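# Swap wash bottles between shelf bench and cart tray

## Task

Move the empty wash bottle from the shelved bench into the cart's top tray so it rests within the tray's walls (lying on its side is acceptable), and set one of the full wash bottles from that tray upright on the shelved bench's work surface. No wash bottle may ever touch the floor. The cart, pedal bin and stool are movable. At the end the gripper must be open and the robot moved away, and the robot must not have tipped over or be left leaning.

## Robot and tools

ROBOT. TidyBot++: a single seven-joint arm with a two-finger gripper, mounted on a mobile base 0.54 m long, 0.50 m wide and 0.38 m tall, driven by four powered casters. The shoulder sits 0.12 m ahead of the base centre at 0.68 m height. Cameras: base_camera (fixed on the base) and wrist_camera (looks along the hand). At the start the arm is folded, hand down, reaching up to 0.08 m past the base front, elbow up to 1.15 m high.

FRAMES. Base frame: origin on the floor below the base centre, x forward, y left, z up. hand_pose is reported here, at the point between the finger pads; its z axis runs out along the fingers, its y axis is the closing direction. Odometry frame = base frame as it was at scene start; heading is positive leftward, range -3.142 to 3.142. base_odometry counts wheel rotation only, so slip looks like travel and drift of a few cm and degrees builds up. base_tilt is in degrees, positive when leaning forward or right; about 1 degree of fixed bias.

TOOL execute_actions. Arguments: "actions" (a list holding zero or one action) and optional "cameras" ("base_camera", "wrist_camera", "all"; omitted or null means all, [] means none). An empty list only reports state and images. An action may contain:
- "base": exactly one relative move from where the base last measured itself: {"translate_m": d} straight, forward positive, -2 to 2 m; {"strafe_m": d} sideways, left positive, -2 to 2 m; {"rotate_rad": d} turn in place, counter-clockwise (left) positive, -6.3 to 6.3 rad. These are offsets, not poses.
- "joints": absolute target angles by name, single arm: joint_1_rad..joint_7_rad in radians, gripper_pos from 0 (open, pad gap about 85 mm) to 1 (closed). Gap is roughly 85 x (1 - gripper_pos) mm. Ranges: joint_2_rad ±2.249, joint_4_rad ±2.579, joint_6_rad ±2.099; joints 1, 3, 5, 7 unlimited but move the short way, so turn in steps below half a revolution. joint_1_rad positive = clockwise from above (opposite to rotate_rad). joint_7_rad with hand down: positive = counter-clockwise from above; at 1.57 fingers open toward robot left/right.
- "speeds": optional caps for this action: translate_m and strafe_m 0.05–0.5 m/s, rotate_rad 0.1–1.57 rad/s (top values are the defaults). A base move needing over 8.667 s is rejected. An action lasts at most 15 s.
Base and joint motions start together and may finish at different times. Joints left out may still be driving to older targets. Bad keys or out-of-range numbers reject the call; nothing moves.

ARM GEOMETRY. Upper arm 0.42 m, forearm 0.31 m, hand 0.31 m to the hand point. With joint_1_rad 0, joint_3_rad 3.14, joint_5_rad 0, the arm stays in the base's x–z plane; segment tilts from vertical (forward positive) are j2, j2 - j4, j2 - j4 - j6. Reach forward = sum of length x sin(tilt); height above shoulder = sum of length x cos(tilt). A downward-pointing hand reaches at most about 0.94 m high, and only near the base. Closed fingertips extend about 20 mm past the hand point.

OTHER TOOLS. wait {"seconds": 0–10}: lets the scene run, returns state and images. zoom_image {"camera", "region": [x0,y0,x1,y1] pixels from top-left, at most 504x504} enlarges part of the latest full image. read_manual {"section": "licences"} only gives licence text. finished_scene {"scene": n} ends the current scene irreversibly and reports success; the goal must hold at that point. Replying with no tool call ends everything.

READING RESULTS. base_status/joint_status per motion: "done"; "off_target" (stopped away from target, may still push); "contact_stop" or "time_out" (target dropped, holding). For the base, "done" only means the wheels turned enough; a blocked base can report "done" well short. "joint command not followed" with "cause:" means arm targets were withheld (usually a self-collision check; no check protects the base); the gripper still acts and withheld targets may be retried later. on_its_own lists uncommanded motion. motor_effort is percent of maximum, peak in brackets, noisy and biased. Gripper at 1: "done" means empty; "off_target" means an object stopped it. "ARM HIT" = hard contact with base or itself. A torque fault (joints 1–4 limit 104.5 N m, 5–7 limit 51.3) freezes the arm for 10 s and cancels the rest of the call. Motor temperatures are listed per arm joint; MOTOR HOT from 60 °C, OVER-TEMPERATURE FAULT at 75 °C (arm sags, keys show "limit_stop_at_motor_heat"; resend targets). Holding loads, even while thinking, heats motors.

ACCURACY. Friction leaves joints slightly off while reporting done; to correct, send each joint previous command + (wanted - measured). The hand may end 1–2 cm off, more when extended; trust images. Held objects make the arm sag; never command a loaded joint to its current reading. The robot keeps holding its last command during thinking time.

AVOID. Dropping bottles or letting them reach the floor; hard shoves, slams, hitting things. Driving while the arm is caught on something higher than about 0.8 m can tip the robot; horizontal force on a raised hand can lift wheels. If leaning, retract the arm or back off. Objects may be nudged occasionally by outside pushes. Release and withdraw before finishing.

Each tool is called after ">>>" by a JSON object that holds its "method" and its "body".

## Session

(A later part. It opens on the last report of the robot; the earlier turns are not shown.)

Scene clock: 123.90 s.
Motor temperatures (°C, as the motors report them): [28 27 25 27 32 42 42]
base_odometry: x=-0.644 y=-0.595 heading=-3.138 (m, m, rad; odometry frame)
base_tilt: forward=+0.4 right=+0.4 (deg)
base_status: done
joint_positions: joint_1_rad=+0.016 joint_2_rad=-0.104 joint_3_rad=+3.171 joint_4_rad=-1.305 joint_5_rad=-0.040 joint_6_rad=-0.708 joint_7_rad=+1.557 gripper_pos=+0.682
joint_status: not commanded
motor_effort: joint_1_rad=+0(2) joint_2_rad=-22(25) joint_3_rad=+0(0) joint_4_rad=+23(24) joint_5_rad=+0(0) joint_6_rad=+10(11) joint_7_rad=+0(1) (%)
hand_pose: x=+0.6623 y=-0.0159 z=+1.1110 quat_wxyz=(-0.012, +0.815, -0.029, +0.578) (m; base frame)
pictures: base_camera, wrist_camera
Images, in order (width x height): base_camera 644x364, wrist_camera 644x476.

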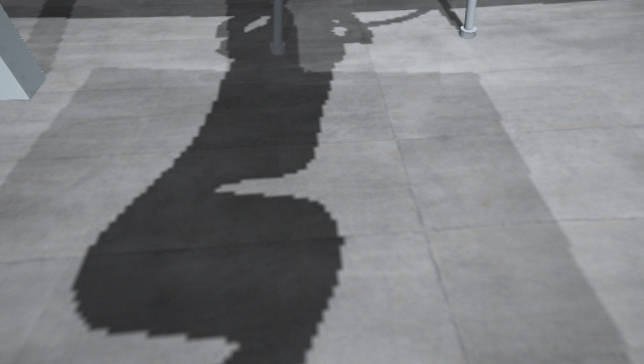

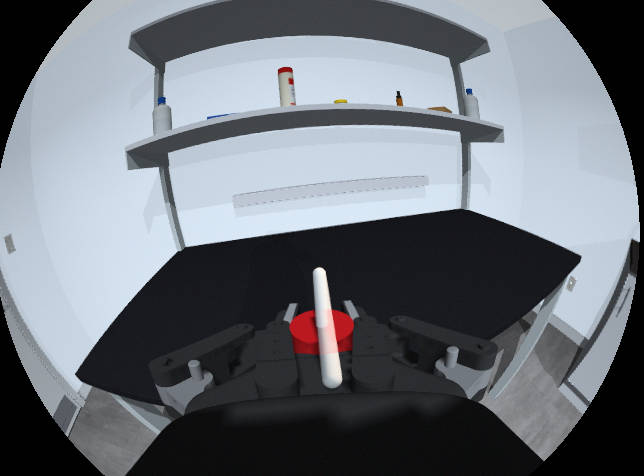

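>>> {"method": "execute_actions", "body": {"actions": [{"base":{"translate_m":0.22},"speeds":{"translate_m":0.2}}], "cameras": []}}

>>> {"method": "execute_actions", "body": {"actions": [{"joints":{"joint_2_rad":-0.06,"joint_4_rad":-1.36,"joint_6_rad":-0.6}}]}}

Scene clock: 126.03 s.
Motor temperatures (°C, as the motors report them): [28 27 25 27 32 42 42]
base_odometry: x=-0.864 y=-0.595 heading=-3.139 (m, m, rad; odometry frame)
base_tilt: forward=+0.4 right=+0.4 (deg)
base_status: done
joint_positions: joint_1_rad=+0.016 joint_2_rad=-0.104 joint_3_rad=+3.171 joint_4_rad=-1.305 joint_5_rad=-0.040 joint_6_rad=-0.708 joint_7_rad=+1.557 gripper_pos=+0.682
joint_status: not commanded
motor_effort: joint_1_rad=+0(1) joint_2_rad=-22(23) joint_3_rad=+0(1) joint_4_rad=+23(24) joint_5_rad=+0(0) joint_6_rad=+11(11) joint_7_rad=+0(1) (%)
hand_pose: x=+0.6621 y=-0.0159 z=+1.1111 quat_wxyz=(-0.012, +0.815, -0.029, +0.578) (m; base frame)
pictures: none
No camera images: the call's "cameras" was empty. Leave "cameras" out to get every camera's image.

Scene clock: 127.03 s.
Motor temperatures (°C, as the motors report them): [28 27 25 27 32 42 42]
base_odometry: x=-0.864 y=-0.595 heading=-3.139 (m, m, rad; odometry frame)
base_tilt: forward=+0.5 right=+0.3 (deg)
base_status: not commanded
joint_positions: joint_1_rad=+0.016 joint_2_rad=-0.052 joint_3_rad=+3.171 joint_4_rad=-1.364 joint_5_rad=-0.040 joint_6_rad=-0.658 joint_7_rad=+1.557 gripper_pos=+0.682
joint_status: joint_6_rad off_target (ended at -0.658, target -0.600); the others done
motor_effort: joint_1_rad=+0(1) joint_2_rad=-23(25) joint_3_rad=-1(0) joint_4_rad=+23(25) joint_5_rad=+0(0) joint_6_rad=+10(11) joint_7_rad=+1(1) (%)
hand_pose: x=+0.6877 y=-0.0169 z=+1.0616 quat_wxyz=(-0.011, +0.833, -0.031, +0.553) (m; base frame)
pictures: base_camera, wrist_camera
Images, in order (width x height): base_camera 644x364, wrist_camera 644x476.

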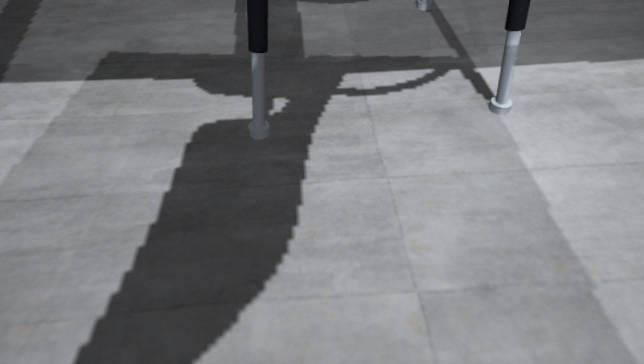

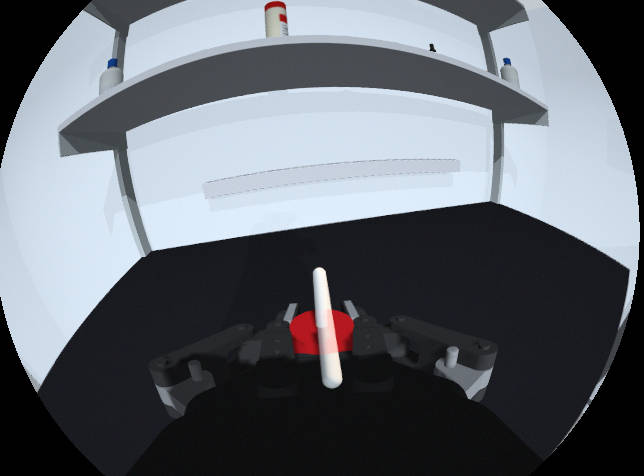

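>>> {"method": "execute_actions", "body": {"actions": [{"joints":{"joint_2_rad":-0.03,"joint_6_rad":-0.57}}], "cameras": []}}

>>> {"method": "execute_actions", "body": {"actions": [{"joints":{"joint_2_rad":0.0,"joint_6_rad":-0.54}}], "cameras": []}}

>>> {"method": "execute_actions", "body": {"actions": [{"joints":{"joint_2_rad":0.03,"joint_6_rad":-0.51}}], "cameras": []}}

Scene clock: 128.07 s.
Motor temperatures (°C, as the motors report them): [28 27 25 27 32 42 42]
base_odometry: x=-0.864 y=-0.595 heading=-3.139 (m, m, rad; odometry frame)
base_tilt: forward=+0.4 right=+0.3 (deg)
base_status: not commanded
joint_positions: joint_1_rad=+0.016 joint_2_rad=-0.031 joint_3_rad=+3.171 joint_4_rad=-1.364 joint_5_rad=-0.040 joint_6_rad=-0.626 joint_7_rad=+1.557 gripper_pos=+0.682
joint_status: joint_6_rad off_target (ended at -0.626, target -0.570); the others done
motor_effort: joint_1_rad=+0(0) joint_2_rad=-23(24) joint_3_rad=+0(0) joint_4_rad=+23(23) joint_5_rad=+0(0) joint_6_rad=+10(11) joint_7_rad=+1(0) (%)
hand_pose: x=+0.6997 y=-0.0175 z=+1.0584 quat_wxyz=(-0.011, +0.830, -0.031, +0.557) (m; base frame)
pictures: none
No camera images: the call's "cameras" was empty. Leave "cameras" out to get every camera's image.

Scene clock: 128.87 s.
Motor temperatures (°C, as the motors report them): [28 27 25 27 32 42 42]
base_odometry: x=-0.864 y=-0.595 heading=-3.139 (m, m, rad; odometry frame)
base_tilt: forward=+0.4 right=+0.3 (deg)
base_status: not commanded
joint_positions: joint_1_rad=+0.016 joint_2_rad=+0.000 joint_3_rad=+3.171 joint_4_rad=-1.364 joint_5_rad=-0.040 joint_6_rad=-0.597 joint_7_rad=+1.557 gripper_pos=+0.682
joint_status: joint_6_rad off_target (ended at -0.597, target -0.540); the others done
motor_effort: joint_1_rad=+0(0) joint_2_rad=-25(26) joint_3_rad=+0(1) joint_4_rad=+23(24) joint_5_rad=+0(0) joint_6_rad=+10(10) joint_7_rad=+0(1) (%)
hand_pose: x=+0.7146 y=-0.0181 z=+1.0489 quat_wxyz=(-0.010, +0.830, -0.032, +0.557) (m; base frame)
pictures: none
No camera images: the call's "cameras" was empty. Leave "cameras" out to get every camera's image.

Scene clock: 129.63 s.
Motor temperatures (°C, as the motors report them): [28 27 25 27 32 42 42]
base_odometry: x=-0.864 y=-0.595 heading=-3.139 (m, m, rad; odometry frame)
base_tilt: forward=+0.4 right=+0.4 (deg)
base_status: not commanded
joint_positions: joint_1_rad=+0.016 joint_2_rad=+0.026 joint_3_rad=+3.171 joint_4_rad=-1.364 joint_5_rad=-0.040 joint_6_rad=-0.563 joint_7_rad=+1.557 gripper_pos=+0.682
joint_status: all done
motor_effort: joint_1_rad=-1(1) joint_2_rad=-26(27) joint_3_rad=+0(0) joint_4_rad=+24(24) joint_5_rad=+0(0) joint_6_rad=+10(10) joint_7_rad=+1(1) (%)
hand_pose: x=+0.7282 y=-0.0188 z=+1.0426 quat_wxyz=(-0.009, +0.828, -0.032, +0.560) (m; base frame)
pictures: none
No camera images: the call's "cameras" was empty. Leave "cameras" out to get every camera's image.

No contact yet; lower via the elbow.

>>> {"method": "execute_actions", "body": {"actions": [{"joints":{"joint_4_rad":-1.43,"joint_6_rad":-0.45}}], "cameras": []}}

>>> {"method": "execute_actions", "body": {"actions": [{"joints":{"joint_4_rad":-1.5,"joint_6_rad":-0.38}}], "cameras": ["wrist_camera"]}}

Scene clock: 130.80 s.
Motor temperatures (°C, as the motors report them): [28 27 25 27 32 42 42]
base_odometry: x=-0.864 y=-0.595 heading=-3.139 (m, m, rad; odometry frame)
base_tilt: forward=+0.5 right=+0.3 (deg)
base_status: not commanded
joint_positions: joint_1_rad=+0.016 joint_2_rad=+0.025 joint_3_rad=+3.171 joint_4_rad=-1.403 joint_5_rad=-0.040 joint_6_rad=-0.486 joint_7_rad=+1.557 gripper_pos=+0.682
joint_status: all done
motor_effort: joint_1_rad=+0(0) joint_2_rad=-21(26) joint_3_rad=+0(0) joint_4_rad=+20(23) joint_5_rad=+0(0) joint_6_rad=+8(10) joint_7_rad=+1(0) (%)
hand_pose: x=+0.7337 y=-0.0199 z=+1.0428 quat_wxyz=(-0.009, +0.817, -0.033, +0.576) (m; base frame)
pictures: none
No camera images: the call's "cameras" was empty. Leave "cameras" out to get every camera's image.

Scene clock: 131.60 s.
Motor temperatures (°C, as the motors report them): [28 27 25 27 32 42 42]
base_odometry: x=-0.864 y=-0.595 heading=-3.139 (m, m, rad; odometry frame)
base_tilt: forward=+0.4 right=+0.3 (deg)
base_status: not commanded
joint_positions: joint_1_rad=+0.016 joint_2_rad=+0.012 joint_3_rad=+3.171 joint_4_rad=-1.457 joint_5_rad=-0.040 joint_6_rad=-0.399 joint_7_rad=+1.557 gripper_pos=+0.682
joint_status: joint_4_rad off_target (ended at -1.457, target -1.500); the others done
motor_effort: joint_1_rad=-1(0) joint_2_rad=-17(21) joint_3_rad=+0(0) joint_4_rad=+16(20) joint_5_rad=+0(0) joint_6_rad=+5(7) joint_7_rad=+0(0) (%)
hand_pose: x=+0.7345 y=-0.0210 z=+1.0434 quat_wxyz=(-0.008, +0.803, -0.033, +0.595) (m; base frame)
pictures: wrist_camera
Images, in order (width x height): wrist_camera 644x476.

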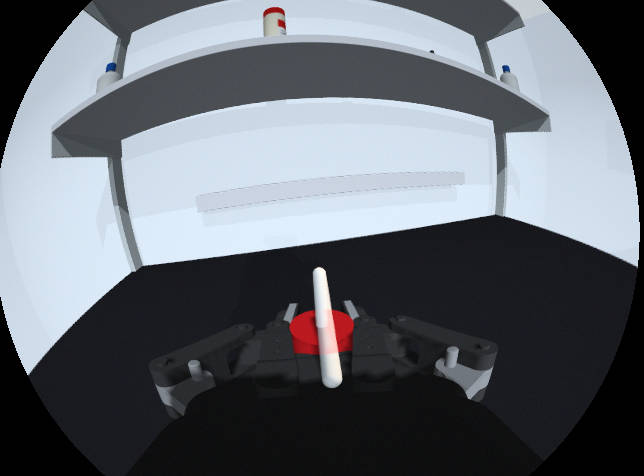

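>>> {"method": "execute_actions", "body": {"actions": [{"joints":{"joint_4_rad":-1.42,"joint_6_rad":-0.52}}], "cameras": []}}

>>> {"method": "execute_actions", "body": {"actions": [{"joints":{"gripper_pos":0.2}}], "cameras": ["wrist_camera"]}}

>>> {"method": "execute_actions", "body": {"actions": [{"base":{"translate_m":-0.15},"speeds":{"translate_m":0.08}}], "cameras": ["wrist_camera"]}}

Scene clock: 132.77 s.
Motor temperatures (°C, as the motors report them): [28 27 25 27 32 42 42]
base_odometry: x=-0.864 y=-0.595 heading=-3.139 (m, m, rad; odometry frame)
base_tilt: forward=+0.5 right=+0.3 (deg)
base_status: not commanded
joint_positions: joint_1_rad=+0.016 joint_2_rad=+0.017 joint_3_rad=+3.171 joint_4_rad=-1.422 joint_5_rad=-0.040 joint_6_rad=-0.461 joint_7_rad=+1.557 gripper_pos=+0.682
joint_status: joint_6_rad off_target (ended at -0.461, target -0.520); the others done
motor_effort: joint_1_rad=+0(1) joint_2_rad=-22(23) joint_3_rad=+0(1) joint_4_rad=+18(21) joint_5_rad=+0(0) joint_6_rad=+6(8) joint_7_rad=+0(1) (%)
hand_pose: x=+0.7323 y=-0.0202 z=+1.0430 quat_wxyz=(-0.009, +0.813, -0.033, +0.581) (m; base frame)
pictures: none
No camera images: the call's "cameras" was empty. Leave "cameras" out to get every camera's image.

Scene clock: 133.77 s.
Motor temperatures (°C, as the motors report them): [28 27 25 27 32 42 42]
base_odometry: x=-0.864 y=-0.595 heading=-3.139 (m, m, rad; odometry frame)
base_tilt: forward=+0.4 right=+0.3 (deg)
base_status: not commanded
joint_positions: joint_1_rad=+0.016 joint_2_rad=+0.018 joint_3_rad=+3.171 joint_4_rad=-1.422 joint_5_rad=-0.040 joint_6_rad=-0.480 joint_7_rad=+1.557 gripper_pos=+0.200
joint_status: all done
motor_effort: joint_1_rad=-1(1) joint_2_rad=-24(23) joint_3_rad=+0(1) joint_4_rad=+22(22) joint_5_rad=+0(0) joint_6_rad=+8(9) joint_7_rad=+0(0) (%)
hand_pose: x=+0.7309 y=-0.0199 z=+1.0370 quat_wxyz=(-0.009, +0.818, -0.033, +0.574) (m; base frame)
pictures: wrist_camera
Images, in order (width x height): wrist_camera 644x476.

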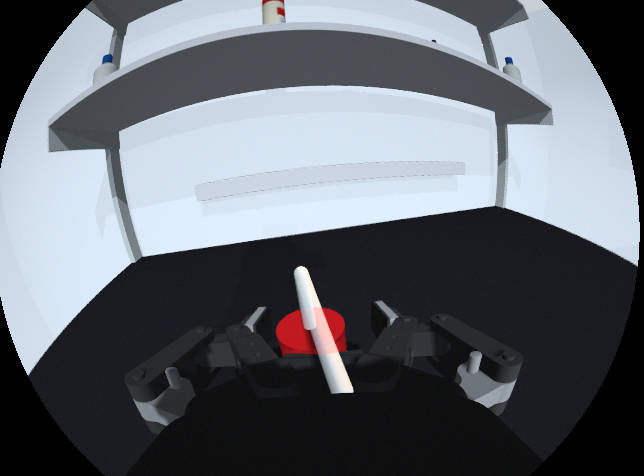

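Scene clock: 136.17 s.
Motor temperatures (°C, as the motors report them): [28 27 25 27 32 42 42]
base_odometry: x=-0.714 y=-0.595 heading=-3.140 (m, m, rad; odometry frame)
base_tilt: forward=+0.4 right=+0.4 (deg)
base_status: done
joint_positions: joint_1_rad=+0.016 joint_2_rad=+0.024 joint_3_rad=+3.171 joint_4_rad=-1.422 joint_5_rad=-0.040 joint_6_rad=-0.481 joint_7_rad=+1.557 gripper_pos=+0.200
joint_status: not commanded
motor_effort: joint_1_rad=-1(1) joint_2_rad=-24(26) joint_3_rad=-1(1) joint_4_rad=+21(23) joint_5_rad=+0(0) joint_6_rad=+8(9) joint_7_rad=+2(0) (%)
hand_pose: x=+0.7327 y=-0.0199 z=+1.0332 quat_wxyz=(-0.009, +0.820, -0.033, +0.571) (m; base frame)
pictures: wrist_camera
Images, in order (width x height): wrist_camera 644x476.

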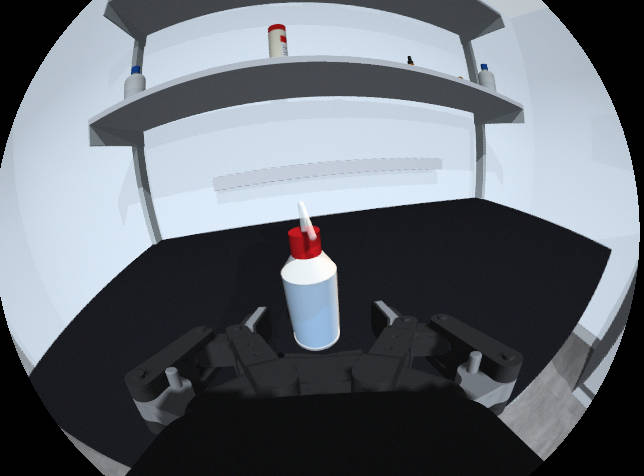

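Standing.

>>> {"method": "execute_actions", "body": {"actions": [{"base":{"translate_m":-0.4}}], "cameras": ["wrist_camera"]}}

>>> {"method": "finished_scene", "body": {"scene": 1}}

Scene clock: 138.50 s.
Motor temperatures (°C, as the motors report them): [28 27 25 27 32 42 42]
base_odometry: x=-0.314 y=-0.595 heading=-3.141 (m, m, rad; odometry frame)
base_tilt: forward=+0.4 right=+0.4 (deg)
base_status: done
joint_positions: joint_1_rad=+0.016 joint_2_rad=+0.023 joint_3_rad=+3.171 joint_4_rad=-1.422 joint_5_rad=-0.040 joint_6_rad=-0.482 joint_7_rad=+1.557 gripper_pos=+0.200
joint_status: not commanded
motor_effort: joint_1_rad=-1(2) joint_2_rad=-22(27) joint_3_rad=+0(1) joint_4_rad=+21(22) joint_5_rad=+0(0) joint_6_rad=+8(9) joint_7_rad=+0(1) (%)
hand_pose: x=+0.7322 y=-0.0199 z=+1.0334 quat_wxyz=(-0.009, +0.820, -0.033, +0.571) (m; base frame)
pictures: wrist_camera
Images, in order (width x height): wrist_camera 644x476.

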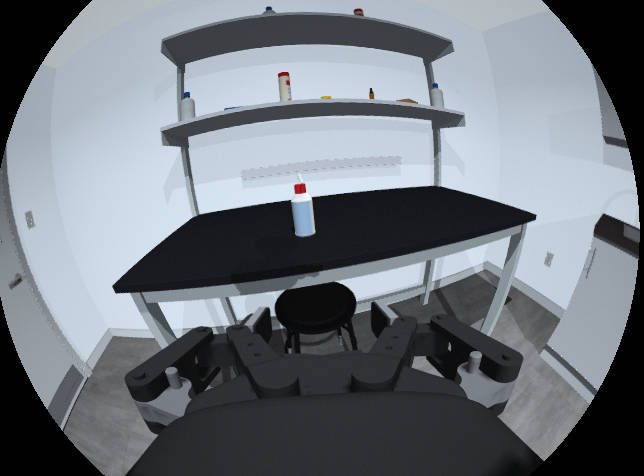

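The scene is finished: the task was done.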